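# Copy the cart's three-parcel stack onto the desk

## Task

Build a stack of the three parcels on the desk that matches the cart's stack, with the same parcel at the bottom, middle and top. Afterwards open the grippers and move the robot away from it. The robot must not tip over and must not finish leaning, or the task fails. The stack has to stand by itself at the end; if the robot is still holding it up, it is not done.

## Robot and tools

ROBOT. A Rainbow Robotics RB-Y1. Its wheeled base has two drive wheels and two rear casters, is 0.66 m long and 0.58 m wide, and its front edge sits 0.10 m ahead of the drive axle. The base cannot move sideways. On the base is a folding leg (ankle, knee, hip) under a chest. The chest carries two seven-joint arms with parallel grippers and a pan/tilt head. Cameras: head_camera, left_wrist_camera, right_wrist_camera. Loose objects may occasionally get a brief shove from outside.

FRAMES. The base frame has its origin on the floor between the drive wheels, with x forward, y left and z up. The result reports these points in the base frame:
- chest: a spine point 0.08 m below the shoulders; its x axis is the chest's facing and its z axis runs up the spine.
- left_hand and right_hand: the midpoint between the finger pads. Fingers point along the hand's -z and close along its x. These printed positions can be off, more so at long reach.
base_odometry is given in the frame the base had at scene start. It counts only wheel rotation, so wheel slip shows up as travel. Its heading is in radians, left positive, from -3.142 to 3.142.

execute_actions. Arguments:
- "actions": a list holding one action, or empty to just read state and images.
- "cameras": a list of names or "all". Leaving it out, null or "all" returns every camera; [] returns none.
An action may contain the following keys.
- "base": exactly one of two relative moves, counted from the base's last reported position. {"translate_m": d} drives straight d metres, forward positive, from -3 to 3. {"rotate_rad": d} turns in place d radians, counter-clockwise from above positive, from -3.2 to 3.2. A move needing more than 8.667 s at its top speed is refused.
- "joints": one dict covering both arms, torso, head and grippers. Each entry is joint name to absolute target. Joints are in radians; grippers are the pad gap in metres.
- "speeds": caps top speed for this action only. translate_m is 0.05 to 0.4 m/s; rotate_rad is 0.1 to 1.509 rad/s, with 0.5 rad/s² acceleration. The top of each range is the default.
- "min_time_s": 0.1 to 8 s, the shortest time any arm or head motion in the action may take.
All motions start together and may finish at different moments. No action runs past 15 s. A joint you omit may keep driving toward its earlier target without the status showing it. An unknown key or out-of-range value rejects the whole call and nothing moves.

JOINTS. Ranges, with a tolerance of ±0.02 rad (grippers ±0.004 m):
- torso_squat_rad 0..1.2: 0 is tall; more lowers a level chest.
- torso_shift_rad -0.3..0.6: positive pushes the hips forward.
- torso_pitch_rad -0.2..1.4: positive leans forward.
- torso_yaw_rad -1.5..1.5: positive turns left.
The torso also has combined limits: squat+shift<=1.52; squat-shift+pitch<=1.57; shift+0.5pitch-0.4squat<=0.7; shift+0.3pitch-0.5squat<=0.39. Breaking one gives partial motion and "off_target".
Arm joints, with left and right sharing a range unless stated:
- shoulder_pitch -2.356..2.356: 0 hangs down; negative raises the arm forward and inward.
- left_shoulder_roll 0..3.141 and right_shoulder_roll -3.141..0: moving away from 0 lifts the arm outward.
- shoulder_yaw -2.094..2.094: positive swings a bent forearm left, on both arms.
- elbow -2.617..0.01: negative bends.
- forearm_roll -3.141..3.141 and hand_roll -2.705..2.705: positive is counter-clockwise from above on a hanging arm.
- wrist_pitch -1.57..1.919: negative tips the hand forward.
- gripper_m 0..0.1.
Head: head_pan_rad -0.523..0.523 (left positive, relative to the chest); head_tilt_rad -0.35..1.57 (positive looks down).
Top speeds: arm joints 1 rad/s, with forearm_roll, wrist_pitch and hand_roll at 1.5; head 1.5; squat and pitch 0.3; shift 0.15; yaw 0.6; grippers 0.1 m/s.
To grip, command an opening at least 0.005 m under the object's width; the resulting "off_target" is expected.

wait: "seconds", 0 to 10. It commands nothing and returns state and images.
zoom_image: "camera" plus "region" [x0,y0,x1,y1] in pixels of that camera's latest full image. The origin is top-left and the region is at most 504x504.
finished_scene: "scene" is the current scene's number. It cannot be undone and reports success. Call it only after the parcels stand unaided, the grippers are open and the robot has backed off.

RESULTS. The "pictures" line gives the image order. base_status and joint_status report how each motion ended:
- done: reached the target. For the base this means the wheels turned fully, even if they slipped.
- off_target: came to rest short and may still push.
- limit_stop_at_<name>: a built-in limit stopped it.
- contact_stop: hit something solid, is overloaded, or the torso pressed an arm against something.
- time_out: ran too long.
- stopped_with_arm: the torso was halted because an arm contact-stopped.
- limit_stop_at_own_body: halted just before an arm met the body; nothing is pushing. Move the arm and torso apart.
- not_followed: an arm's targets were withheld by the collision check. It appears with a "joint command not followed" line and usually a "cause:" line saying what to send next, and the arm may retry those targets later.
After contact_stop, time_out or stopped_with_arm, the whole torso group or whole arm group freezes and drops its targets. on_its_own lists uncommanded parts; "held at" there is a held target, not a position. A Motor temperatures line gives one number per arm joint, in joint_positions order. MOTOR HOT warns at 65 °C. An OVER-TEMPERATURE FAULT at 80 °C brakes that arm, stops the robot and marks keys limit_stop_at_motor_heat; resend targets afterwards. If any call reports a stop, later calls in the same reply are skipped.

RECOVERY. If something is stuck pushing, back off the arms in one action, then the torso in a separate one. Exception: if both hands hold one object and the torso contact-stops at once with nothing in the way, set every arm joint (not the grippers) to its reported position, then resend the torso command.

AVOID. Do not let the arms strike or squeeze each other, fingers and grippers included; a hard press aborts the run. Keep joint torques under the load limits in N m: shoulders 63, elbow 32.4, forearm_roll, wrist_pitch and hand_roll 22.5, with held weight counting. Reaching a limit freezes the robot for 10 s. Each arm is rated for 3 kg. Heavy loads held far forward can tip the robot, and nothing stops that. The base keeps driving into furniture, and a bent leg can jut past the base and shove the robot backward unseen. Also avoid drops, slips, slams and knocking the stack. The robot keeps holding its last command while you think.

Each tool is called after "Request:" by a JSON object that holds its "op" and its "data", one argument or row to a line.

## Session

Request:
{"op": "execute_actions", "data": {
  "actions": [],
  "cameras": ["head_camera"]
}}

Scene clock: 0.00 s.
Motor temperatures (°C, as the motors report them): left_arm=[30 30 29 28 31 34 38] | right_arm=[34 31 27 27 37 31 32]
base_odometry: x=+0.000 y=+0.000 heading=+0.000 (m, m, rad; odometry frame)
base_status: not commanded
joint_positions: torso_squat_rad=+0.350 torso_shift_rad=+0.001 torso_pitch_rad=+0.001 torso_yaw_rad=+0.000 left_shoulder_pitch_rad=+0.004 left_shoulder_roll_rad=+0.023 left_shoulder_yaw_rad=-0.041 left_elbow_rad=-0.102 left_forearm_roll_rad=+0.039 left_wrist_pitch_rad=-0.024 left_hand_roll_rad=-0.023 left_gripper_m=+0.099 right_shoulder_pitch_rad=+0.037 right_shoulder_roll_rad=-0.021 right_shoulder_yaw_rad=+0.029 right_elbow_rad=-0.270 right_forearm_roll_rad=+0.033 right_wrist_pitch_rad=-0.043 right_hand_roll_rad=-0.023 right_gripper_m=+0.099 head_pan_rad=+0.001 head_tilt_rad=+0.400
joint_status: not commanded
chest: x=-0.2273 y=-0.0008 z=+1.2476 quat_wxyz=(+1.000, +0.000, +0.000, +0.000) (m; base frame)
left_hand: x=-0.1751 y=+0.2355 z=+0.5652 quat_wxyz=(+0.998, +0.011, -0.061, -0.012) (m; base frame)
right_hand: x=-0.1136 y=-0.2333 z=+0.5726 quat_wxyz=(+0.990, -0.008, -0.138, +0.015) (m; base frame)
pictures: head_camera
Images, in order (width x height): head_camera 896x504.

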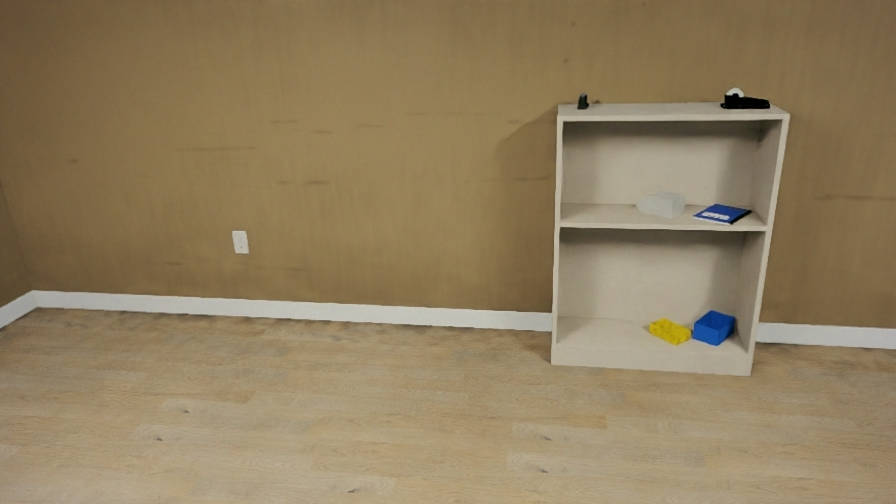

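Request:
{"op": "execute_actions", "data": {
  "actions": [
    {"base":{"rotate_rad":1.5}}
  ],
  "cameras": ["head_camera"]
}}

Request:
{"op": "execute_actions", "data": {
  "actions": [
    {"base":{"rotate_rad":1.5}}
  ],
  "cameras": ["head_camera"]
}}

Scene clock: 4.87 s.
Motor temperatures (°C, as the motors report them): left_arm=[30 30 29 28 31 34 38] | right_arm=[34 31 27 27 37 31 32]
base_odometry: x=+0.000 y=+0.000 heading=+1.499 (m, m, rad; odometry frame)
base_status: done
joint_positions: torso_squat_rad=+0.350 torso_shift_rad=+0.001 torso_pitch_rad=+0.001 torso_yaw_rad=+0.000 left_shoulder_pitch_rad=+0.004 left_shoulder_roll_rad=+0.023 left_shoulder_yaw_rad=-0.041 left_elbow_rad=-0.102 left_forearm_roll_rad=+0.039 left_wrist_pitch_rad=-0.024 left_hand_roll_rad=-0.023 left_gripper_m=+0.099 right_shoulder_pitch_rad=+0.037 right_shoulder_roll_rad=-0.021 right_shoulder_yaw_rad=+0.029 right_elbow_rad=-0.270 right_forearm_roll_rad=+0.033 right_wrist_pitch_rad=-0.043 right_hand_roll_rad=-0.023 right_gripper_m=+0.099 head_pan_rad=+0.001 head_tilt_rad=+0.400
joint_status: not commanded
chest: x=-0.2273 y=-0.0008 z=+1.2476 quat_wxyz=(+1.000, +0.000, +0.000, +0.000) (m; base frame)
left_hand: x=-0.1751 y=+0.2355 z=+0.5652 quat_wxyz=(+0.998, +0.011, -0.061, -0.012) (m; base frame)
right_hand: x=-0.1136 y=-0.2334 z=+0.5726 quat_wxyz=(+0.990, -0.009, -0.138, +0.015) (m; base frame)
pictures: head_camera
Images, in order (width x height): head_camera 896x504.

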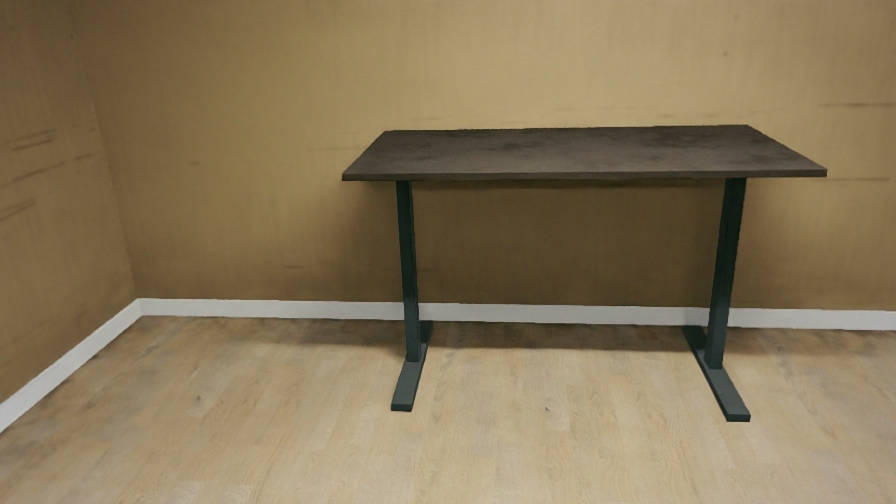

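Scene clock: 8.80 s.
Motor temperatures (°C, as the motors report them): left_arm=[30 30 29 28 31 34 38] | right_arm=[34 31 27 27 37 31 32]
base_odometry: x=+0.000 y=+0.000 heading=+2.999 (m, m, rad; odometry frame)
base_status: done
joint_positions: torso_squat_rad=+0.350 torso_shift_rad=+0.001 torso_pitch_rad=+0.001 torso_yaw_rad=+0.000 left_shoulder_pitch_rad=+0.004 left_shoulder_roll_rad=+0.023 left_shoulder_yaw_rad=-0.041 left_elbow_rad=-0.102 left_forearm_roll_rad=+0.039 left_wrist_pitch_rad=-0.024 left_hand_roll_rad=-0.023 left_gripper_m=+0.099 right_shoulder_pitch_rad=+0.037 right_shoulder_roll_rad=-0.021 right_shoulder_yaw_rad=+0.029 right_elbow_rad=-0.270 right_forearm_roll_rad=+0.033 right_wrist_pitch_rad=-0.043 right_hand_roll_rad=-0.023 right_gripper_m=+0.099 head_pan_rad=+0.001 head_tilt_rad=+0.400
joint_status: not commanded
chest: x=-0.2273 y=-0.0008 z=+1.2476 quat_wxyz=(+1.000, +0.000, +0.000, +0.000) (m; base frame)
left_hand: x=-0.1751 y=+0.2355 z=+0.5652 quat_wxyz=(+0.998, +0.011, -0.061, -0.012) (m; base frame)
right_hand: x=-0.1136 y=-0.2334 z=+0.5726 quat_wxyz=(+0.990, -0.009, -0.138, +0.015) (m; base frame)
pictures: head_camera
Images, in order (width x height): head_camera 896x504.

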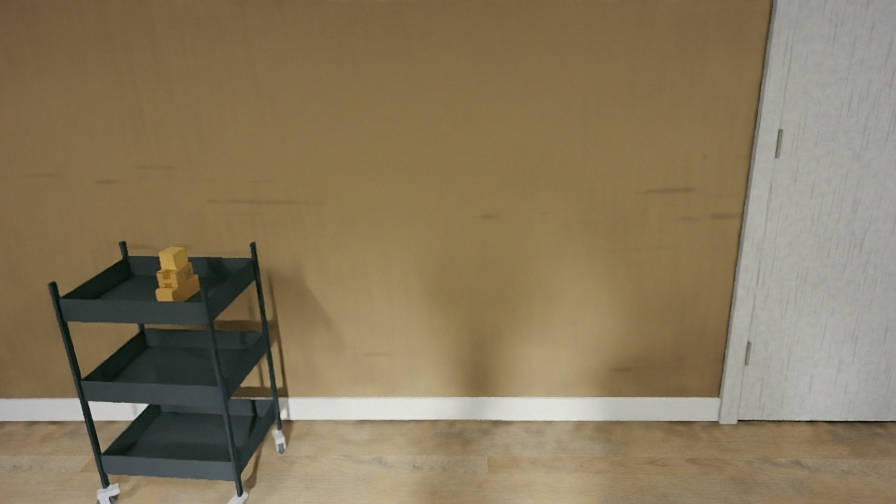

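Request:
{"op": "execute_actions", "data": {
  "actions": [
    {"base":{"rotate_rad":0.42},"joints":{"head_tilt_rad":0.6}}
  ],
  "cameras": ["head_camera"]
}}

Request:
{"op": "execute_actions", "data": {
  "actions": [
    {"base":{"translate_m":0.9},"joints":{"head_tilt_rad":0.9}}
  ],
  "cameras": ["head_camera"]
}}

Scene clock: 12.27 s.
Motor temperatures (°C, as the motors report them): left_arm=[30 30 29 28 31 34 38] | right_arm=[34 31 27 27 37 31 32]
base_odometry: x=+0.000 y=+0.000 heading=-2.865 (m, m, rad; odometry frame)
base_status: done
joint_positions: torso_squat_rad=+0.350 torso_shift_rad=+0.001 torso_pitch_rad=+0.001 torso_yaw_rad=+0.000 left_shoulder_pitch_rad=+0.004 left_shoulder_roll_rad=+0.023 left_shoulder_yaw_rad=-0.041 left_elbow_rad=-0.102 left_forearm_roll_rad=+0.039 left_wrist_pitch_rad=-0.024 left_hand_roll_rad=-0.023 left_gripper_m=+0.099 right_shoulder_pitch_rad=+0.037 right_shoulder_roll_rad=-0.021 right_shoulder_yaw_rad=+0.029 right_elbow_rad=-0.270 right_forearm_roll_rad=+0.033 right_wrist_pitch_rad=-0.043 right_hand_roll_rad=-0.023 right_gripper_m=+0.099 head_pan_rad=+0.001 head_tilt_rad=+0.600
joint_status: all done
chest: x=-0.2273 y=-0.0008 z=+1.2476 quat_wxyz=(+1.000, +0.000, +0.000, +0.000) (m; base frame)
left_hand: x=-0.1751 y=+0.2355 z=+0.5652 quat_wxyz=(+0.998, +0.011, -0.061, -0.012) (m; base frame)
right_hand: x=-0.1136 y=-0.2334 z=+0.5726 quat_wxyz=(+0.990, -0.009, -0.138, +0.015) (m; base frame)
pictures: head_camera
Images, in order (width x height): head_camera 896x504.

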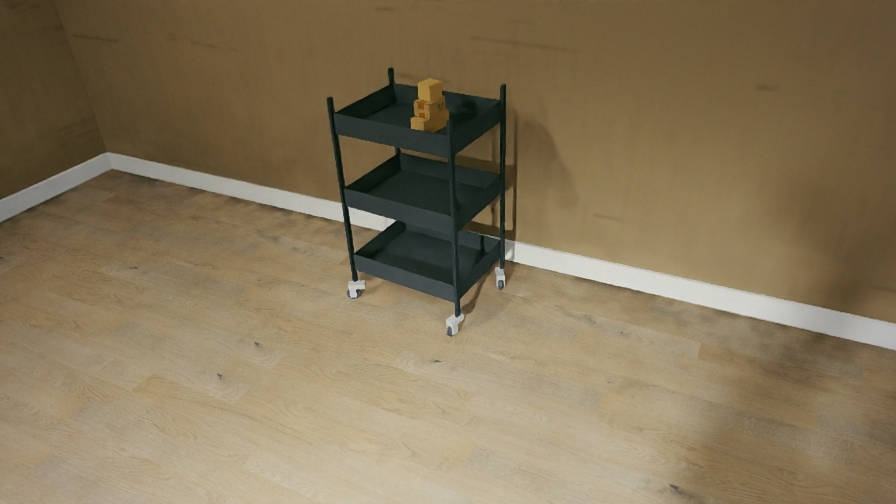

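Scene clock: 16.03 s.
Motor temperatures (°C, as the motors report them): left_arm=[30 30 29 28 31 34 38] | right_arm=[34 31 27 27 37 31 32]
base_odometry: x=-0.866 y=-0.247 heading=-2.864 (m, m, rad; odometry frame)
base_status: done
joint_positions: torso_squat_rad=+0.350 torso_shift_rad=+0.001 torso_pitch_rad=+0.001 torso_yaw_rad=+0.000 left_shoulder_pitch_rad=+0.004 left_shoulder_roll_rad=+0.023 left_shoulder_yaw_rad=-0.041 left_elbow_rad=-0.102 left_forearm_roll_rad=+0.039 left_wrist_pitch_rad=-0.024 left_hand_roll_rad=-0.023 left_gripper_m=+0.099 right_shoulder_pitch_rad=+0.037 right_shoulder_roll_rad=-0.021 right_shoulder_yaw_rad=+0.029 right_elbow_rad=-0.270 right_forearm_roll_rad=+0.033 right_wrist_pitch_rad=-0.043 right_hand_roll_rad=-0.023 right_gripper_m=+0.099 head_pan_rad=+0.001 head_tilt_rad=+0.900
joint_status: all done
chest: x=-0.2272 y=-0.0008 z=+1.2476 quat_wxyz=(+1.000, +0.000, +0.000, +0.000) (m; base frame)
left_hand: x=-0.1751 y=+0.2355 z=+0.5652 quat_wxyz=(+0.998, +0.011, -0.061, -0.012) (m; base frame)
right_hand: x=-0.1135 y=-0.2334 z=+0.5726 quat_wxyz=(+0.990, -0.009, -0.138, +0.015) (m; base frame)
pictures: head_camera
Images, in order (width x height): head_camera 896x504.

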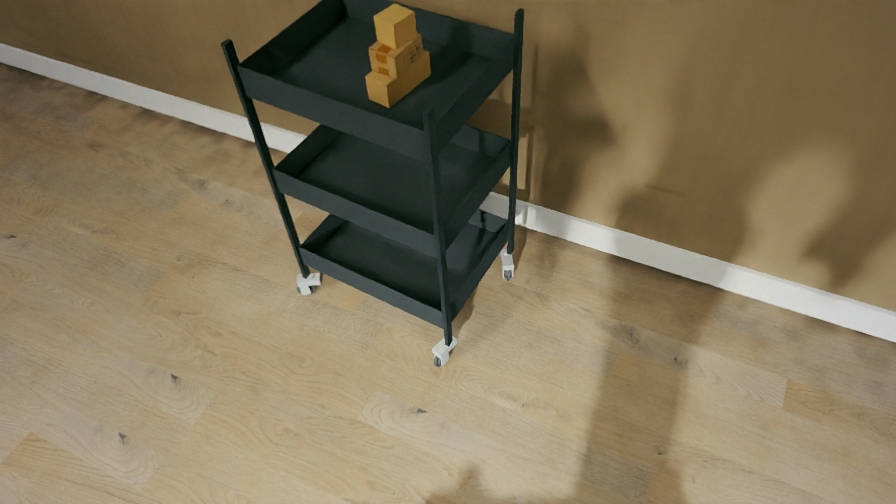

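Request:
{"op": "execute_actions", "data": {
  "actions": [
    {"base":{"translate_m":0.5},"joints":{"head_tilt_rad":1.0,"torso_pitch_rad":0.3,"torso_squat_rad":0.45,"left_shoulder_pitch_rad":-1.2,"left_elbow_rad":-0.9,"left_wrist_pitch_rad":1.8,"left_shoulder_yaw_rad":0.04,"left_forearm_roll_rad":0.0,"right_shoulder_pitch_rad":-0.6,"right_elbow_rad":-2.0,"right_wrist_pitch_rad":1.8,"right_shoulder_roll_rad":-0.3}}
  ],
  "cameras": ["head_camera","left_wrist_camera"]
}}

Scene clock: 23.53 s.
Motor temperatures (°C, as the motors report them): left_arm=[30 30 29 28 31 34 38] | right_arm=[34 31 27 27 37 31 32]
base_odometry: x=-1.347 y=-0.384 heading=-2.864 (m, m, rad; odometry frame)
base_status: done
joint_positions: torso_squat_rad=+0.450 torso_shift_rad=+0.001 torso_pitch_rad=+0.300 torso_yaw_rad=+0.000 left_shoulder_pitch_rad=-1.200 left_shoulder_roll_rad=+0.023 left_shoulder_yaw_rad=+0.040 left_elbow_rad=-0.900 left_forearm_roll_rad=+0.000 left_wrist_pitch_rad=+1.800 left_hand_roll_rad=-0.023 left_gripper_m=+0.099 right_shoulder_pitch_rad=-0.600 right_shoulder_roll_rad=-0.300 right_shoulder_yaw_rad=+0.029 right_elbow_rad=-2.000 right_forearm_roll_rad=+0.033 right_wrist_pitch_rad=+1.800 right_hand_roll_rad=-0.023 right_gripper_m=+0.099 head_pan_rad=+0.001 head_tilt_rad=+1.000
joint_status: all done
chest: x=-0.1359 y=-0.0008 z=+1.2064 quat_wxyz=(+0.989, +0.000, +0.150, +0.000) (m; base frame)
left_hand: x=+0.3387 y=+0.1003 z=+0.9000 quat_wxyz=(+0.983, +0.049, +0.029, -0.174) (m; base frame)
right_hand: x=+0.3217 y=-0.2561 z=+0.9762 quat_wxyz=(+0.956, -0.136, -0.244, +0.088) (m; base frame)
pictures: head_camera, left_wrist_camera
Images, in order (width x height): head_camera 896x504, left_wrist_camera 644x364.

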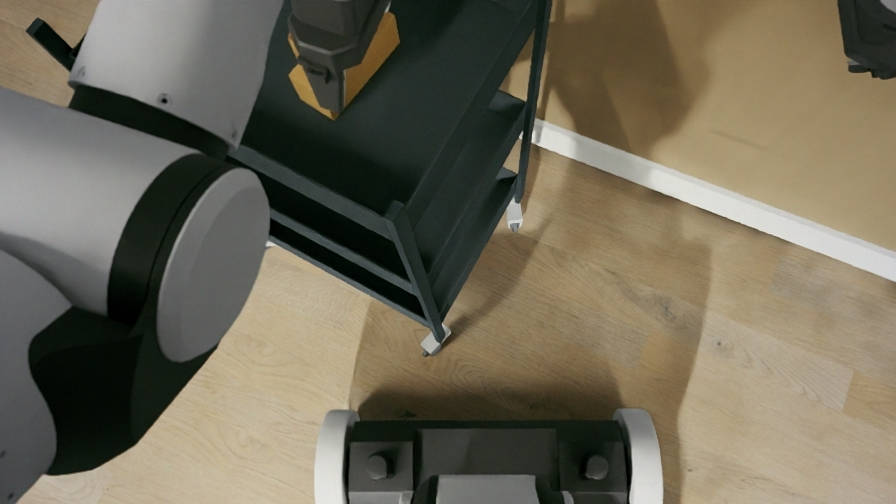

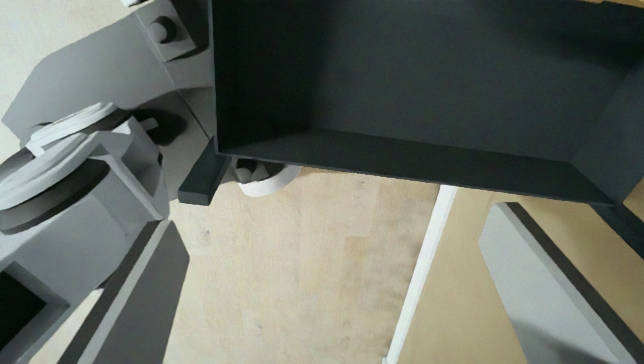

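Request:
{"op": "execute_actions", "data": {
  "actions": [
    {"base":{"translate_m":0.06},"joints":{"torso_pitch_rad":0.4,"left_wrist_pitch_rad":1.7,"torso_yaw_rad":0.08,"torso_squat_rad":0.35}}
  ],
  "cameras": ["head_camera","left_wrist_camera"]
}}

Scene clock: 26.93 s.
Motor temperatures (°C, as the motors report them): left_arm=[30 30 29 28 31 34 38] | right_arm=[34 31 27 27 37 31 32]
base_odometry: x=-1.404 y=-0.400 heading=-2.864 (m, m, rad; odometry frame)
base_status: done
joint_positions: torso_squat_rad=+0.350 torso_shift_rad=+0.001 torso_pitch_rad=+0.400 torso_yaw_rad=+0.080 left_shoulder_pitch_rad=-1.200 left_shoulder_roll_rad=+0.023 left_shoulder_yaw_rad=+0.040 left_elbow_rad=-0.900 left_forearm_roll_rad=+0.000 left_wrist_pitch_rad=+1.700 left_hand_roll_rad=-0.023 left_gripper_m=+0.099 right_shoulder_pitch_rad=-0.600 right_shoulder_roll_rad=-0.300 right_shoulder_yaw_rad=+0.029 right_elbow_rad=-2.000 right_forearm_roll_rad=+0.033 right_wrist_pitch_rad=+1.800 right_hand_roll_rad=-0.023 right_gripper_m=+0.099 head_pan_rad=+0.001 head_tilt_rad=+1.000
joint_status: all done
chest: x=-0.1068 y=-0.0008 z=+1.2230 quat_wxyz=(+0.979, +0.008, +0.199, +0.039) (m; base frame)
left_hand: x=+0.3478 y=+0.1375 z=+0.8716 quat_wxyz=(+0.988, +0.047, +0.033, -0.142) (m; base frame)
right_hand: x=+0.3427 y=-0.2152 z=+0.9410 quat_wxyz=(+0.965, -0.109, -0.202, +0.127) (m; base frame)
pictures: head_camera, left_wrist_camera
Images, in order (width x height): head_camera 896x504, left_wrist_camera 644x364.

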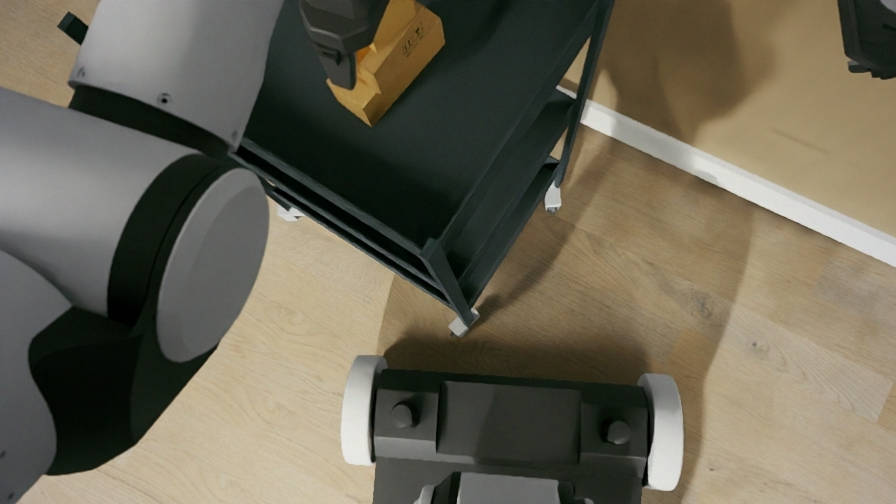

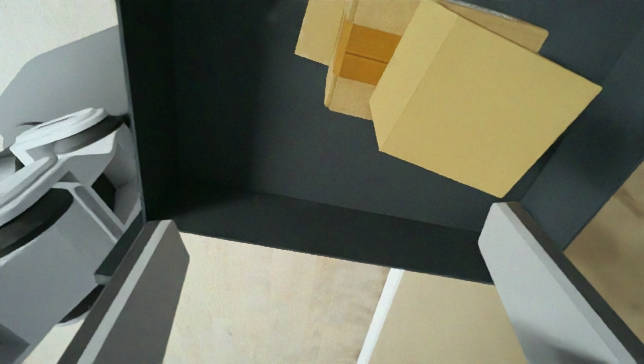

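Request:
{"op": "execute_actions", "data": {
  "actions": [
    {"joints":{"torso_shift_rad":0.12,"left_hand_roll_rad":-0.45}}
  ],
  "cameras": ["left_wrist_camera"]
}}

Scene clock: 29.47 s.
Motor temperatures (°C, as the motors report them): left_arm=[30 30 29 28 31 34 38] | right_arm=[34 31 27 27 37 31 32]
base_odometry: x=-1.404 y=-0.400 heading=-2.864 (m, m, rad; odometry frame)
base_status: not commanded
joint_positions: torso_squat_rad=+0.350 torso_shift_rad=+0.120 torso_pitch_rad=+0.400 torso_yaw_rad=+0.080 left_shoulder_pitch_rad=-1.200 left_shoulder_roll_rad=+0.023 left_shoulder_yaw_rad=+0.040 left_elbow_rad=-0.900 left_forearm_roll_rad=+0.000 left_wrist_pitch_rad=+1.700 left_hand_roll_rad=-0.450 left_gripper_m=+0.099 right_shoulder_pitch_rad=-0.600 right_shoulder_roll_rad=-0.300 right_shoulder_yaw_rad=+0.029 right_elbow_rad=-2.000 right_forearm_roll_rad=+0.033 right_wrist_pitch_rad=+1.800 right_hand_roll_rad=-0.023 right_gripper_m=+0.099 head_pan_rad=+0.001 head_tilt_rad=+1.000
joint_status: all done
chest: x=-0.0287 y=-0.0008 z=+1.2183 quat_wxyz=(+0.979, +0.008, +0.199, +0.039) (m; base frame)
left_hand: x=+0.4260 y=+0.1375 z=+0.8668 quat_wxyz=(+0.936, +0.039, +0.042, -0.348) (m; base frame)
right_hand: x=+0.4208 y=-0.2152 z=+0.9362 quat_wxyz=(+0.965, -0.109, -0.202, +0.127) (m; base frame)
pictures: left_wrist_camera
Images, in order (width x height): left_wrist_camera 644x364.

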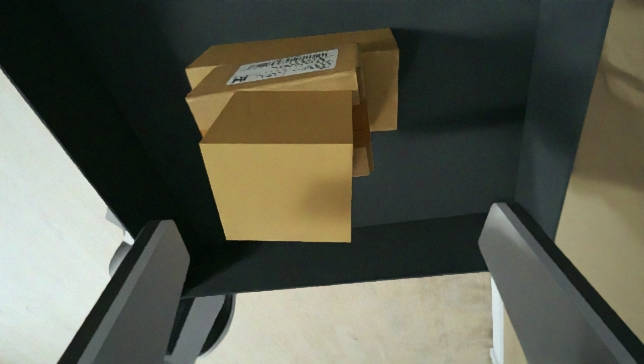

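Request:
{"op": "execute_actions", "data": {
  "actions": [
    {"joints":{"torso_shift_rad":0.085}}
  ],
  "cameras": []
}}

Request:
{"op": "execute_actions", "data": {
  "actions": [
    {"joints":{"torso_squat_rad":0.56}}
  ],
  "cameras": ["left_wrist_camera"]
}}

Scene clock: 31.47 s.
Motor temperatures (°C, as the motors report them): left_arm=[30 30 29 28 31 34 38] | right_arm=[34 31 27 27 37 31 32]
base_odometry: x=-1.404 y=-0.400 heading=-2.864 (m, m, rad; odometry frame)
base_status: not commanded
joint_positions: torso_squat_rad=+0.350 torso_shift_rad=+0.085 torso_pitch_rad=+0.400 torso_yaw_rad=+0.080 left_shoulder_pitch_rad=-1.200 left_shoulder_roll_rad=+0.023 left_shoulder_yaw_rad=+0.040 left_elbow_rad=-0.900 left_forearm_roll_rad=+0.000 left_wrist_pitch_rad=+1.700 left_hand_roll_rad=-0.450 left_gripper_m=+0.099 right_shoulder_pitch_rad=-0.600 right_shoulder_roll_rad=-0.300 right_shoulder_yaw_rad=+0.029 right_elbow_rad=-2.000 right_forearm_roll_rad=+0.033 right_wrist_pitch_rad=+1.800 right_hand_roll_rad=-0.023 right_gripper_m=+0.099 head_pan_rad=+0.001 head_tilt_rad=+1.000
joint_status: all done
chest: x=-0.0517 y=-0.0008 z=+1.2207 quat_wxyz=(+0.979, +0.008, +0.198, +0.039) (m; base frame)
left_hand: x=+0.4031 y=+0.1375 z=+0.8694 quat_wxyz=(+0.936, +0.039, +0.042, -0.348) (m; base frame)
right_hand: x=+0.3979 y=-0.2152 z=+0.9388 quat_wxyz=(+0.965, -0.109, -0.202, +0.127) (m; base frame)
pictures: none
No camera images: the call's "cameras" was empty. Leave "cameras" out to get every camera's image.

Scene clock: 33.00 s.
Motor temperatures (°C, as the motors report them): left_arm=[30 30 29 28 31 34 38] | right_arm=[34 31 27 27 37 31 32]
base_odometry: x=-1.404 y=-0.400 heading=-2.864 (m, m, rad; odometry frame)
base_status: not commanded
joint_positions: torso_squat_rad=+0.560 torso_shift_rad=+0.085 torso_pitch_rad=+0.400 torso_yaw_rad=+0.080 left_shoulder_pitch_rad=-1.200 left_shoulder_roll_rad=+0.023 left_shoulder_yaw_rad=+0.040 left_elbow_rad=-0.900 left_forearm_roll_rad=+0.000 left_wrist_pitch_rad=+1.700 left_hand_roll_rad=-0.450 left_gripper_m=+0.099 right_shoulder_pitch_rad=-0.600 right_shoulder_roll_rad=-0.300 right_shoulder_yaw_rad=+0.029 right_elbow_rad=-2.000 right_forearm_roll_rad=+0.033 right_wrist_pitch_rad=+1.800 right_hand_roll_rad=-0.023 right_gripper_m=+0.099 head_pan_rad=+0.001 head_tilt_rad=+1.000
joint_status: all done
chest: x=-0.0572 y=-0.0007 z=+1.1565 quat_wxyz=(+0.979, +0.008, +0.198, +0.039) (m; base frame)
left_hand: x=+0.3976 y=+0.1376 z=+0.8051 quat_wxyz=(+0.936, +0.039, +0.042, -0.348) (m; base frame)
right_hand: x=+0.3924 y=-0.2151 z=+0.8745 quat_wxyz=(+0.965, -0.109, -0.202, +0.127) (m; base frame)
pictures: left_wrist_camera
Images, in order (width x height): left_wrist_camera 644x364.

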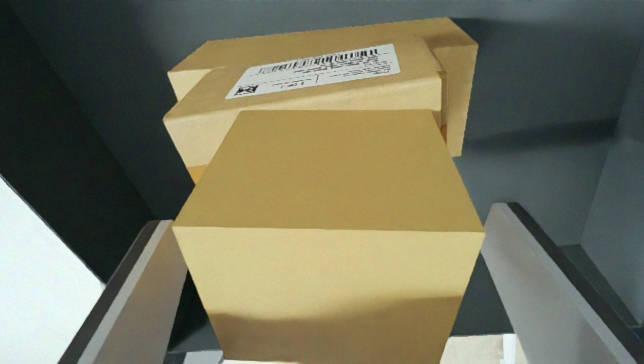

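Request:
{"op": "execute_actions", "data": {
  "actions": [
    {"joints":{"left_gripper_m":0.03}}
  ],
  "cameras": []
}}

Request:
{"op": "execute_actions", "data": {
  "actions": [
    {"joints":{"torso_squat_rad":0.35}}
  ],
  "cameras": []
}}

Request:
{"op": "execute_actions", "data": {
  "actions": [
    {"joints":{"torso_yaw_rad":0.32,"torso_shift_rad":0.15}}
  ],
  "cameras": ["head_camera","left_wrist_camera"]
}}

Scene clock: 35.47 s.
Motor temperatures (°C, as the motors report them): left_arm=[30 30 29 28 31 34 38] | right_arm=[34 31 27 27 37 31 32]
base_odometry: x=-1.404 y=-0.400 heading=-2.864 (m, m, rad; odometry frame)
base_status: not commanded
joint_positions: torso_squat_rad=+0.560 torso_shift_rad=+0.085 torso_pitch_rad=+0.400 torso_yaw_rad=+0.080 left_shoulder_pitch_rad=-1.200 left_shoulder_roll_rad=+0.023 left_shoulder_yaw_rad=+0.040 left_elbow_rad=-0.900 left_forearm_roll_rad=+0.000 left_wrist_pitch_rad=+1.700 left_hand_roll_rad=-0.450 left_gripper_m=+0.057 right_shoulder_pitch_rad=-0.600 right_shoulder_roll_rad=-0.300 right_shoulder_yaw_rad=+0.029 right_elbow_rad=-2.000 right_forearm_roll_rad=+0.033 right_wrist_pitch_rad=+1.800 right_hand_roll_rad=-0.023 right_gripper_m=+0.099 head_pan_rad=+0.001 head_tilt_rad=+1.000
joint_status: left_gripper_m off_target (ended at +0.057, target +0.030)
chest: x=-0.0572 y=-0.0007 z=+1.1565 quat_wxyz=(+0.979, +0.008, +0.198, +0.039) (m; base frame)
left_hand: x=+0.3977 y=+0.1375 z=+0.8052 quat_wxyz=(+0.936, +0.039, +0.042, -0.348) (m; base frame)
right_hand: x=+0.3924 y=-0.2151 z=+0.8745 quat_wxyz=(+0.965, -0.109, -0.202, +0.127) (m; base frame)
pictures: none
No camera images: the call's "cameras" was empty. Leave "cameras" out to get every camera's image.

Scene clock: 36.97 s.
Motor temperatures (°C, as the motors report them): left_arm=[30 30 29 28 31 34 38] | right_arm=[34 31 27 27 37 31 32]
base_odometry: x=-1.404 y=-0.400 heading=-2.864 (m, m, rad; odometry frame)
base_status: not commanded
joint_positions: torso_squat_rad=+0.350 torso_shift_rad=+0.085 torso_pitch_rad=+0.400 torso_yaw_rad=+0.080 left_shoulder_pitch_rad=-1.200 left_shoulder_roll_rad=+0.023 left_shoulder_yaw_rad=+0.040 left_elbow_rad=-0.900 left_forearm_roll_rad=+0.000 left_wrist_pitch_rad=+1.700 left_hand_roll_rad=-0.450 left_gripper_m=+0.057 right_shoulder_pitch_rad=-0.600 right_shoulder_roll_rad=-0.300 right_shoulder_yaw_rad=+0.029 right_elbow_rad=-2.000 right_forearm_roll_rad=+0.033 right_wrist_pitch_rad=+1.800 right_hand_roll_rad=-0.023 right_gripper_m=+0.099 head_pan_rad=+0.001 head_tilt_rad=+1.000
joint_status: all done
chest: x=-0.0516 y=-0.0008 z=+1.2206 quat_wxyz=(+0.979, +0.008, +0.199, +0.039) (m; base frame)
left_hand: x=+0.4032 y=+0.1375 z=+0.8692 quat_wxyz=(+0.936, +0.039, +0.042, -0.348) (m; base frame)
right_hand: x=+0.3980 y=-0.2152 z=+0.9385 quat_wxyz=(+0.965, -0.109, -0.202, +0.127) (m; base frame)
pictures: none
No camera images: the call's "cameras" was empty. Leave "cameras" out to get every camera's image.

Scene clock: 38.20 s.
Motor temperatures (°C, as the motors report them): left_arm=[30 30 29 28 31 34 38] | right_arm=[34 31 27 27 37 31 32]
base_odometry: x=-1.404 y=-0.400 heading=-2.864 (m, m, rad; odometry frame)
base_status: not commanded
joint_positions: torso_squat_rad=+0.350 torso_shift_rad=+0.150 torso_pitch_rad=+0.400 torso_yaw_rad=+0.320 left_shoulder_pitch_rad=-1.200 left_shoulder_roll_rad=+0.023 left_shoulder_yaw_rad=+0.040 left_elbow_rad=-0.900 left_forearm_roll_rad=+0.000 left_wrist_pitch_rad=+1.700 left_hand_roll_rad=-0.450 left_gripper_m=+0.057 right_shoulder_pitch_rad=-0.600 right_shoulder_roll_rad=-0.300 right_shoulder_yaw_rad=+0.029 right_elbow_rad=-2.000 right_forearm_roll_rad=+0.033 right_wrist_pitch_rad=+1.800 right_hand_roll_rad=-0.023 right_gripper_m=+0.099 head_pan_rad=+0.001 head_tilt_rad=+1.000
joint_status: all done
chest: x=-0.0091 y=-0.0008 z=+1.2156 quat_wxyz=(+0.968, +0.032, +0.196, +0.156) (m; base frame)
left_hand: x=+0.4007 y=+0.2657 z=+0.8833 quat_wxyz=(+0.966, +0.078, +0.062, -0.240) (m; base frame)
right_hand: x=+0.4735 y=-0.0844 z=+0.9196 quat_wxyz=(+0.949, -0.041, -0.218, +0.223) (m; base frame)
pictures: head_camera, left_wrist_camera
Images, in order (width x height): head_camera 896x504, left_wrist_camera 644x364.

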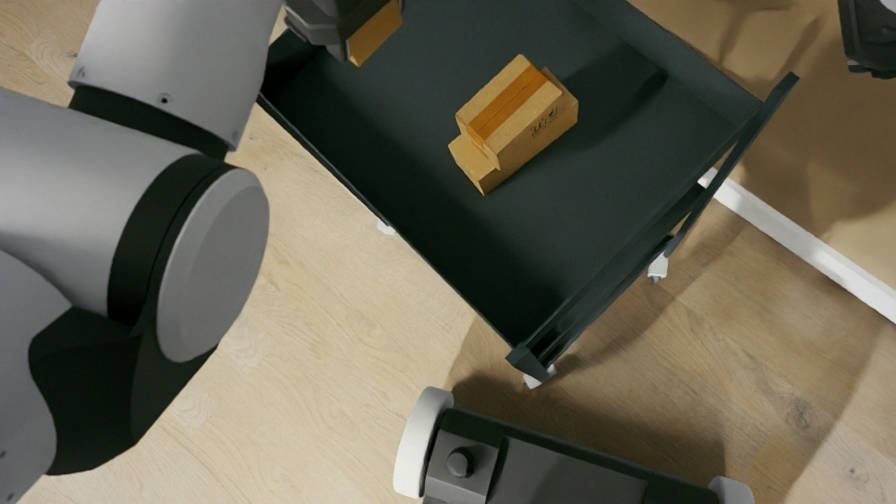

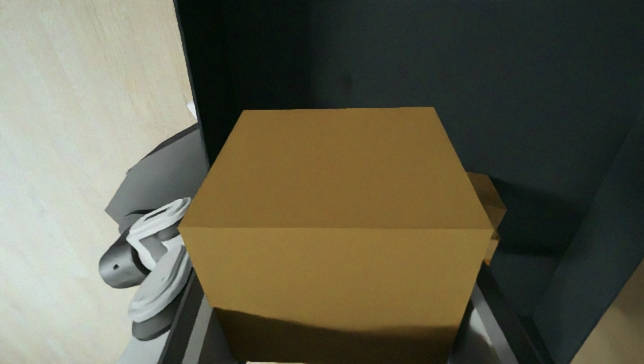

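Request:
{"op": "execute_actions", "data": {
  "actions": [
    {"joints":{"torso_squat_rad":0.86,"right_shoulder_pitch_rad":0.1,"right_shoulder_roll_rad":-0.2}}
  ],
  "cameras": ["head_camera"]
}}

Scene clock: 41.67 s.
Motor temperatures (°C, as the motors report them): left_arm=[30 30 29 28 31 34 38] | right_arm=[34 31 27 27 37 31 32]
base_odometry: x=-1.404 y=-0.400 heading=-2.864 (m, m, rad; odometry frame)
base_status: not commanded
joint_positions: torso_squat_rad=+0.860 torso_shift_rad=+0.149 torso_pitch_rad=+0.397 torso_yaw_rad=+0.320 left_shoulder_pitch_rad=-1.208 left_shoulder_roll_rad=+0.027 left_shoulder_yaw_rad=+0.040 left_elbow_rad=-0.905 left_forearm_roll_rad=-0.001 left_wrist_pitch_rad=+1.700 left_hand_roll_rad=-0.450 left_gripper_m=+0.058 right_shoulder_pitch_rad=+0.100 right_shoulder_roll_rad=-0.200 right_shoulder_yaw_rad=+0.029 right_elbow_rad=-2.000 right_forearm_roll_rad=+0.033 right_wrist_pitch_rad=+1.800 right_hand_roll_rad=-0.023 right_gripper_m=+0.099 head_pan_rad=+0.001 head_tilt_rad=+1.000
joint_status: all done
chest: x=-0.0408 y=-0.0010 z=+1.0175 quat_wxyz=(+0.968, +0.032, +0.194, +0.156) (m; base frame)
left_hand: x=+0.3751 y=+0.2669 z=+0.6922 quat_wxyz=(+0.966, +0.083, +0.055, -0.240) (m; base frame)
right_hand: x=+0.1538 y=-0.2091 z=+0.5413 quat_wxyz=(+0.975, -0.071, +0.125, +0.172) (m; base frame)
pictures: head_camera
Images, in order (width x height): head_camera 896x504.

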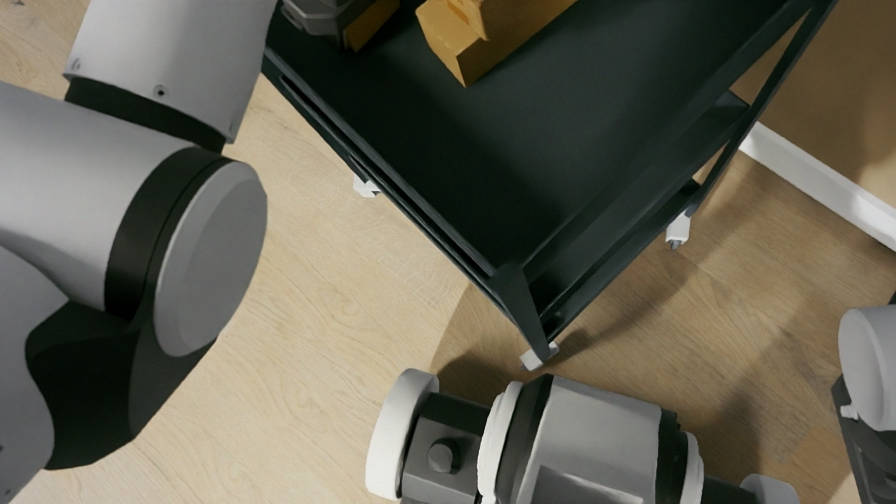

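Request:
{"op": "execute_actions", "data": {
  "actions": [
    {"joints":{"left_gripper_m":0.099}}
  ],
  "cameras": []
}}

Request:
{"op": "execute_actions", "data": {
  "actions": [
    {"joints":{"torso_squat_rad":0.45}}
  ],
  "cameras": []
}}

Request:
{"op": "execute_actions", "data": {
  "actions": [
    {"joints":{"torso_yaw_rad":0.08,"torso_shift_rad":0.1,"left_hand_roll_rad":1.22}}
  ],
  "cameras": ["head_camera","left_wrist_camera"]
}}

Scene clock: 45.23 s.
Motor temperatures (°C, as the motors report them): left_arm=[31 30 29 28 31 34 38] | right_arm=[34 31 27 28 37 31 32]
base_odometry: x=-1.404 y=-0.400 heading=-2.864 (m, m, rad; odometry frame)
base_status: not commanded
joint_positions: torso_squat_rad=+0.860 torso_shift_rad=+0.149 torso_pitch_rad=+0.396 torso_yaw_rad=+0.321 left_shoulder_pitch_rad=-1.210 left_shoulder_roll_rad=+0.028 left_shoulder_yaw_rad=+0.041 left_elbow_rad=-0.907 left_forearm_roll_rad=-0.001 left_wrist_pitch_rad=+1.700 left_hand_roll_rad=-0.450 left_gripper_m=+0.097 right_shoulder_pitch_rad=+0.100 right_shoulder_roll_rad=-0.200 right_shoulder_yaw_rad=+0.029 right_elbow_rad=-2.000 right_forearm_roll_rad=+0.033 right_wrist_pitch_rad=+1.800 right_hand_roll_rad=-0.023 right_gripper_m=+0.099 head_pan_rad=+0.001 head_tilt_rad=+1.000
joint_status: all done
chest: x=-0.0410 y=-0.0010 z=+1.0175 quat_wxyz=(+0.968, +0.032, +0.194, +0.157) (m; base frame)
left_hand: x=+0.3762 y=+0.2673 z=+0.6936 quat_wxyz=(+0.966, +0.084, +0.053, -0.240) (m; base frame)
right_hand: x=+0.1538 y=-0.2090 z=+0.5414 quat_wxyz=(+0.975, -0.071, +0.125, +0.172) (m; base frame)
pictures: none
No camera images: the call's "cameras" was empty. Leave "cameras" out to get every camera's image.

Scene clock: 47.40 s.
Motor temperatures (°C, as the motors report them): left_arm=[31 30 29 28 31 34 38] | right_arm=[34 31 27 28 37 31 32]
base_odometry: x=-1.404 y=-0.400 heading=-2.864 (m, m, rad; odometry frame)
base_status: not commanded
joint_positions: torso_squat_rad=+0.450 torso_shift_rad=+0.150 torso_pitch_rad=+0.400 torso_yaw_rad=+0.320 left_shoulder_pitch_rad=-1.200 left_shoulder_roll_rad=+0.023 left_shoulder_yaw_rad=+0.040 left_elbow_rad=-0.900 left_forearm_roll_rad=+0.000 left_wrist_pitch_rad=+1.700 left_hand_roll_rad=-0.450 left_gripper_m=+0.099 right_shoulder_pitch_rad=+0.100 right_shoulder_roll_rad=-0.200 right_shoulder_yaw_rad=+0.029 right_elbow_rad=-2.000 right_forearm_roll_rad=+0.033 right_wrist_pitch_rad=+1.800 right_hand_roll_rad=-0.023 right_gripper_m=+0.099 head_pan_rad=+0.001 head_tilt_rad=+1.000
joint_status: all done
chest: x=-0.0132 y=-0.0009 z=+1.1887 quat_wxyz=(+0.968, +0.032, +0.196, +0.156) (m; base frame)
left_hand: x=+0.3968 y=+0.2658 z=+0.8566 quat_wxyz=(+0.966, +0.078, +0.062, -0.240) (m; base frame)
right_hand: x=+0.1797 y=-0.2094 z=+0.7120 quat_wxyz=(+0.974, -0.071, +0.127, +0.172) (m; base frame)
pictures: none
No camera images: the call's "cameras" was empty. Leave "cameras" out to get every camera's image.

Scene clock: 49.10 s.
Motor temperatures (°C, as the motors report them): left_arm=[31 30 29 28 31 34 38] | right_arm=[34 31 27 28 37 31 32]
base_odometry: x=-1.404 y=-0.400 heading=-2.864 (m, m, rad; odometry frame)
base_status: not commanded
joint_positions: torso_squat_rad=+0.450 torso_shift_rad=+0.100 torso_pitch_rad=+0.400 torso_yaw_rad=+0.080 left_shoulder_pitch_rad=-1.200 left_shoulder_roll_rad=+0.023 left_shoulder_yaw_rad=+0.040 left_elbow_rad=-0.900 left_forearm_roll_rad=+0.000 left_wrist_pitch_rad=+1.700 left_hand_roll_rad=+1.220 left_gripper_m=+0.099 right_shoulder_pitch_rad=+0.100 right_shoulder_roll_rad=-0.200 right_shoulder_yaw_rad=+0.029 right_elbow_rad=-2.000 right_forearm_roll_rad=+0.033 right_wrist_pitch_rad=+1.800 right_hand_roll_rad=-0.023 right_gripper_m=+0.099 head_pan_rad=+0.001 head_tilt_rad=+1.000
joint_status: all done
chest: x=-0.0446 y=-0.0008 z=+1.1927 quat_wxyz=(+0.979, +0.008, +0.198, +0.039) (m; base frame)
left_hand: x=+0.4103 y=+0.1374 z=+0.8415 quat_wxyz=(+0.886, +0.057, -0.001, +0.460) (m; base frame)
right_hand: x=+0.0930 y=-0.2898 z=+0.7394 quat_wxyz=(+0.983, -0.102, +0.142, +0.057) (m; base frame)
pictures: head_camera, left_wrist_camera
Images, in order (width x height): head_camera 896x504, left_wrist_camera 644x364.

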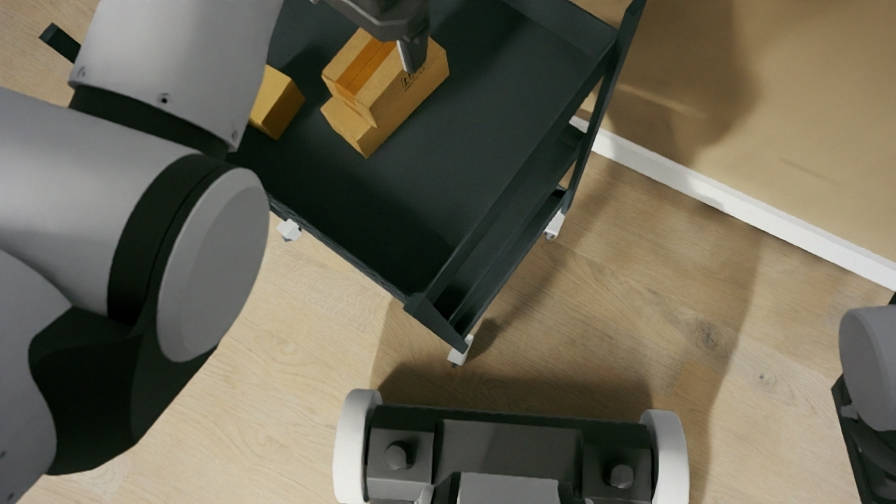

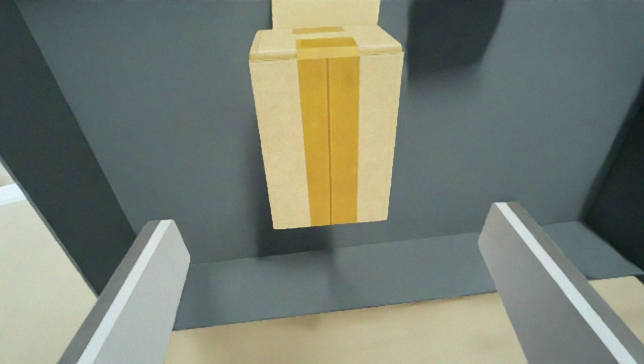

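Good. Lower to z≈0.755.

Request:
{"op": "execute_actions", "data": {
  "actions": [
    {"joints":{"torso_squat_rad":0.68}}
  ],
  "cameras": ["left_wrist_camera"]
}}

Scene clock: 51.80 s.
Motor temperatures (°C, as the motors report them): left_arm=[31 30 29 28 31 34 38] | right_arm=[34 31 27 28 37 31 32]
base_odometry: x=-1.404 y=-0.400 heading=-2.864 (m, m, rad; odometry frame)
base_status: not commanded
joint_positions: torso_squat_rad=+0.680 torso_shift_rad=+0.100 torso_pitch_rad=+0.400 torso_yaw_rad=+0.080 left_shoulder_pitch_rad=-1.200 left_shoulder_roll_rad=+0.023 left_shoulder_yaw_rad=+0.040 left_elbow_rad=-0.900 left_forearm_roll_rad=+0.000 left_wrist_pitch_rad=+1.700 left_hand_roll_rad=+1.220 left_gripper_m=+0.099 right_shoulder_pitch_rad=+0.100 right_shoulder_roll_rad=-0.200 right_shoulder_yaw_rad=+0.029 right_elbow_rad=-2.000 right_forearm_roll_rad=+0.033 right_wrist_pitch_rad=+1.800 right_hand_roll_rad=-0.023 right_gripper_m=+0.099 head_pan_rad=+0.001 head_tilt_rad=+1.000
joint_status: all done
chest: x=-0.0532 y=-0.0008 z=+1.1071 quat_wxyz=(+0.979, +0.008, +0.198, +0.039) (m; base frame)
left_hand: x=+0.4017 y=+0.1375 z=+0.7559 quat_wxyz=(+0.886, +0.057, -0.001, +0.460) (m; base frame)
right_hand: x=+0.0844 y=-0.2897 z=+0.6538 quat_wxyz=(+0.983, -0.102, +0.142, +0.057) (m; base frame)
pictures: left_wrist_camera
Images, in order (width x height): left_wrist_camera 644x364.

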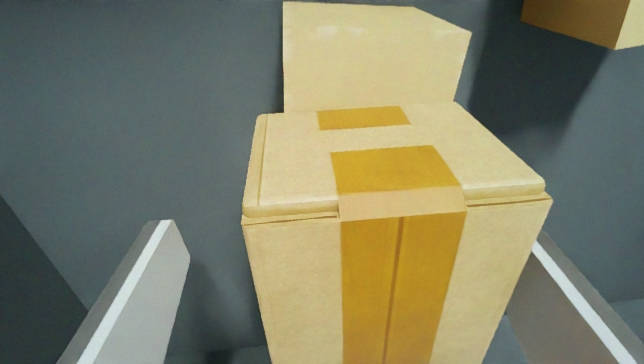

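Request:
{"op": "execute_actions", "data": {
  "actions": [
    {"joints":{"left_gripper_m":0.02}}
  ],
  "cameras": []
}}

Request:
{"op": "execute_actions", "data": {
  "actions": [
    {"joints":{"torso_squat_rad":0.3}}
  ],
  "cameras": []
}}

Request:
{"op": "execute_actions", "data": {
  "actions": [
    {"joints":{"torso_yaw_rad":0.45,"left_shoulder_roll_rad":0.6,"left_shoulder_pitch_rad":-1.7,"left_elbow_rad":-0.4,"right_shoulder_pitch_rad":-1.2,"right_elbow_rad":-0.9,"right_shoulder_roll_rad":-0.03,"right_wrist_pitch_rad":1.7,"right_hand_roll_rad":0.1,"right_shoulder_yaw_rad":-0.04,"right_forearm_roll_rad":0.0}}
  ],
  "cameras": ["head_camera","right_wrist_camera"]
}}

Scene clock: 54.83 s.
Motor temperatures (°C, as the motors report them): left_arm=[31 30 29 28 31 34 38] | right_arm=[34 31 27 28 37 31 32]
base_odometry: x=-1.404 y=-0.400 heading=-2.864 (m, m, rad; odometry frame)
base_status: not commanded
joint_positions: torso_squat_rad=+0.680 torso_shift_rad=+0.100 torso_pitch_rad=+0.400 torso_yaw_rad=+0.080 left_shoulder_pitch_rad=-1.200 left_shoulder_roll_rad=+0.023 left_shoulder_yaw_rad=+0.040 left_elbow_rad=-0.900 left_forearm_roll_rad=+0.000 left_wrist_pitch_rad=+1.700 left_hand_roll_rad=+1.220 left_gripper_m=+0.059 right_shoulder_pitch_rad=+0.100 right_shoulder_roll_rad=-0.200 right_shoulder_yaw_rad=+0.029 right_elbow_rad=-2.000 right_forearm_roll_rad=+0.033 right_wrist_pitch_rad=+1.800 right_hand_roll_rad=-0.023 right_gripper_m=+0.099 head_pan_rad=+0.001 head_tilt_rad=+1.000
joint_status: left_gripper_m off_target (ended at +0.059, target +0.020)
chest: x=-0.0532 y=-0.0008 z=+1.1071 quat_wxyz=(+0.979, +0.008, +0.198, +0.039) (m; base frame)
left_hand: x=+0.4017 y=+0.1375 z=+0.7559 quat_wxyz=(+0.886, +0.057, -0.001, +0.460) (m; base frame)
right_hand: x=+0.0844 y=-0.2897 z=+0.6538 quat_wxyz=(+0.983, -0.102, +0.142, +0.057) (m; base frame)
pictures: none
No camera images: the call's "cameras" was empty. Leave "cameras" out to get every camera's image.

Scene clock: 56.87 s.
Motor temperatures (°C, as the motors report them): left_arm=[31 30 29 28 31 34 38] | right_arm=[34 31 27 28 37 31 32]
base_odometry: x=-1.404 y=-0.400 heading=-2.864 (m, m, rad; odometry frame)
base_status: not commanded
joint_positions: torso_squat_rad=+0.300 torso_shift_rad=+0.100 torso_pitch_rad=+0.400 torso_yaw_rad=+0.080 left_shoulder_pitch_rad=-1.200 left_shoulder_roll_rad=+0.023 left_shoulder_yaw_rad=+0.040 left_elbow_rad=-0.900 left_forearm_roll_rad=+0.000 left_wrist_pitch_rad=+1.700 left_hand_roll_rad=+1.220 left_gripper_m=+0.059 right_shoulder_pitch_rad=+0.100 right_shoulder_roll_rad=-0.200 right_shoulder_yaw_rad=+0.029 right_elbow_rad=-2.000 right_forearm_roll_rad=+0.033 right_wrist_pitch_rad=+1.800 right_hand_roll_rad=-0.023 right_gripper_m=+0.099 head_pan_rad=+0.001 head_tilt_rad=+1.000
joint_status: all done
chest: x=-0.0406 y=-0.0009 z=+1.2308 quat_wxyz=(+0.979, +0.008, +0.199, +0.039) (m; base frame)
left_hand: x=+0.4141 y=+0.1374 z=+0.8794 quat_wxyz=(+0.886, +0.057, -0.001, +0.460) (m; base frame)
right_hand: x=+0.0968 y=-0.2898 z=+0.7775 quat_wxyz=(+0.983, -0.102, +0.142, +0.057) (m; base frame)
pictures: none
No camera images: the call's "cameras" was empty. Leave "cameras" out to get every camera's image.

Scene clock: 59.57 s.
Motor temperatures (°C, as the motors report them): left_arm=[31 30 29 28 31 34 38] | right_arm=[34 31 27 28 37 31 32]
base_odometry: x=-1.404 y=-0.400 heading=-2.864 (m, m, rad; odometry frame)
base_status: not commanded
joint_positions: torso_squat_rad=+0.300 torso_shift_rad=+0.100 torso_pitch_rad=+0.400 torso_yaw_rad=+0.450 left_shoulder_pitch_rad=-1.699 left_shoulder_roll_rad=+0.600 left_shoulder_yaw_rad=+0.040 left_elbow_rad=-0.400 left_forearm_roll_rad=+0.000 left_wrist_pitch_rad=+1.700 left_hand_roll_rad=+1.220 left_gripper_m=+0.059 right_shoulder_pitch_rad=-1.200 right_shoulder_roll_rad=-0.030 right_shoulder_yaw_rad=-0.040 right_elbow_rad=-0.900 right_forearm_roll_rad=+0.000 right_wrist_pitch_rad=+1.700 right_hand_roll_rad=+0.100 right_gripper_m=+0.099 head_pan_rad=+0.001 head_tilt_rad=+1.000
joint_status: all done
chest: x=-0.0407 y=-0.0008 z=+1.2309 quat_wxyz=(+0.955, +0.045, +0.194, +0.219) (m; base frame)
left_hand: x=+0.3252 y=+0.5825 z=+1.1687 quat_wxyz=(+0.618, +0.217, -0.142, +0.743) (m; base frame)
right_hand: x=+0.4112 y=+0.1586 z=+0.8821 quat_wxyz=(+0.910, +0.046, +0.003, +0.412) (m; base frame)
pictures: head_camera, right_wrist_camera
Images, in order (width x height): head_camera 896x504, right_wrist_camera 644x364.

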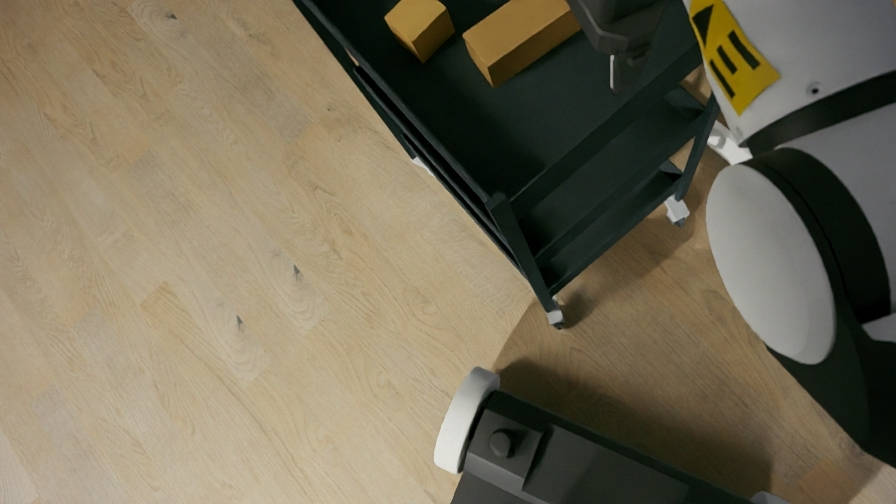

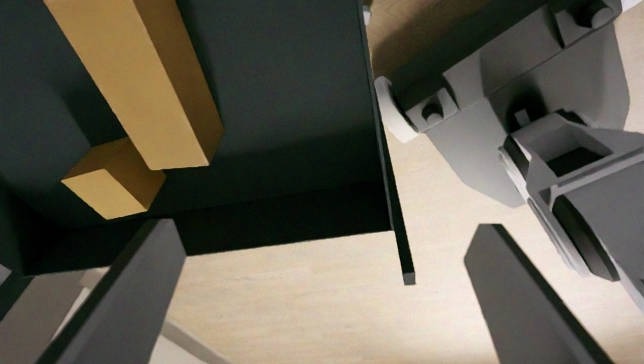

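Request:
{"op": "execute_actions", "data": {
  "actions": [
    {"base":{"translate_m":0.08},"joints":{"torso_yaw_rad":0.55,"right_hand_roll_rad":0.35,"torso_squat_rad":0.5}}
  ],
  "cameras": ["head_camera","right_wrist_camera"]
}}

Scene clock: 62.87 s.
Motor temperatures (°C, as the motors report them): left_arm=[31 30 29 28 31 34 38] | right_arm=[34 31 27 28 37 31 32]
base_odometry: x=-1.481 y=-0.422 heading=-2.864 (m, m, rad; odometry frame)
base_status: done
joint_positions: torso_squat_rad=+0.500 torso_shift_rad=+0.100 torso_pitch_rad=+0.400 torso_yaw_rad=+0.550 left_shoulder_pitch_rad=-1.699 left_shoulder_roll_rad=+0.600 left_shoulder_yaw_rad=+0.040 left_elbow_rad=-0.400 left_forearm_roll_rad=+0.000 left_wrist_pitch_rad=+1.700 left_hand_roll_rad=+1.220 left_gripper_m=+0.059 right_shoulder_pitch_rad=-1.200 right_shoulder_roll_rad=-0.030 right_shoulder_yaw_rad=-0.040 right_elbow_rad=-0.900 right_forearm_roll_rad=+0.000 right_wrist_pitch_rad=+1.700 right_hand_roll_rad=+0.350 right_gripper_m=+0.099 head_pan_rad=+0.001 head_tilt_rad=+1.000
joint_status: all done
chest: x=-0.0462 y=-0.0007 z=+1.1768 quat_wxyz=(+0.943, +0.054, +0.191, +0.266) (m; base frame)
left_hand: x=+0.2646 y=+0.6156 z=+1.1379 quat_wxyz=(+0.578, +0.235, -0.146, +0.767) (m; base frame)
right_hand: x=+0.3886 y=+0.2128 z=+0.8353 quat_wxyz=(+0.826, +0.063, -0.011, +0.560) (m; base frame)
pictures: head_camera, right_wrist_camera
Images, in order (width x height): head_camera 896x504, right_wrist_camera 644x364.

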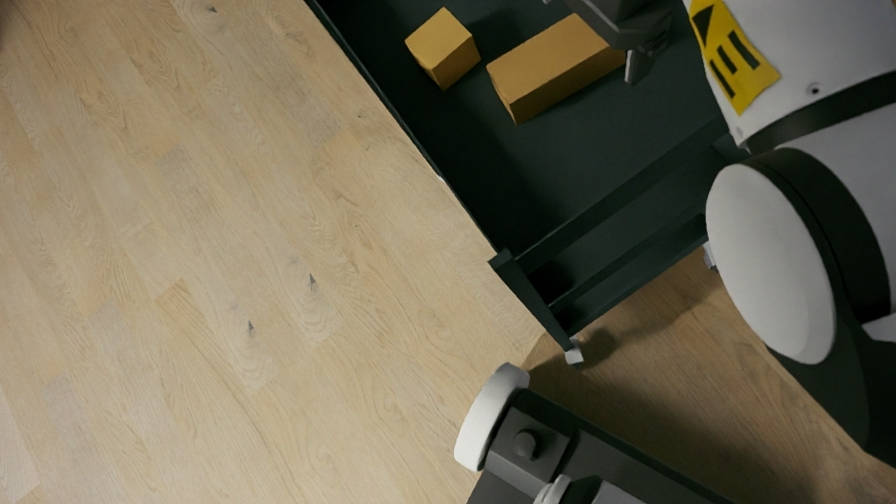

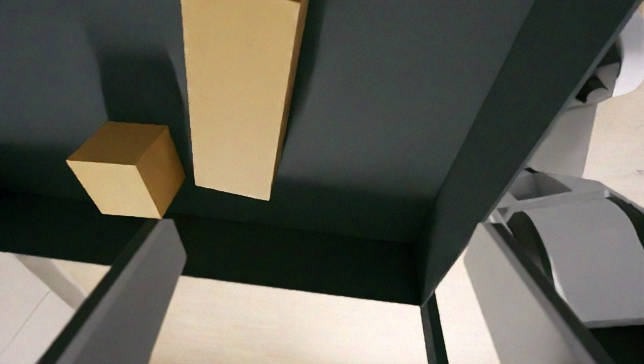

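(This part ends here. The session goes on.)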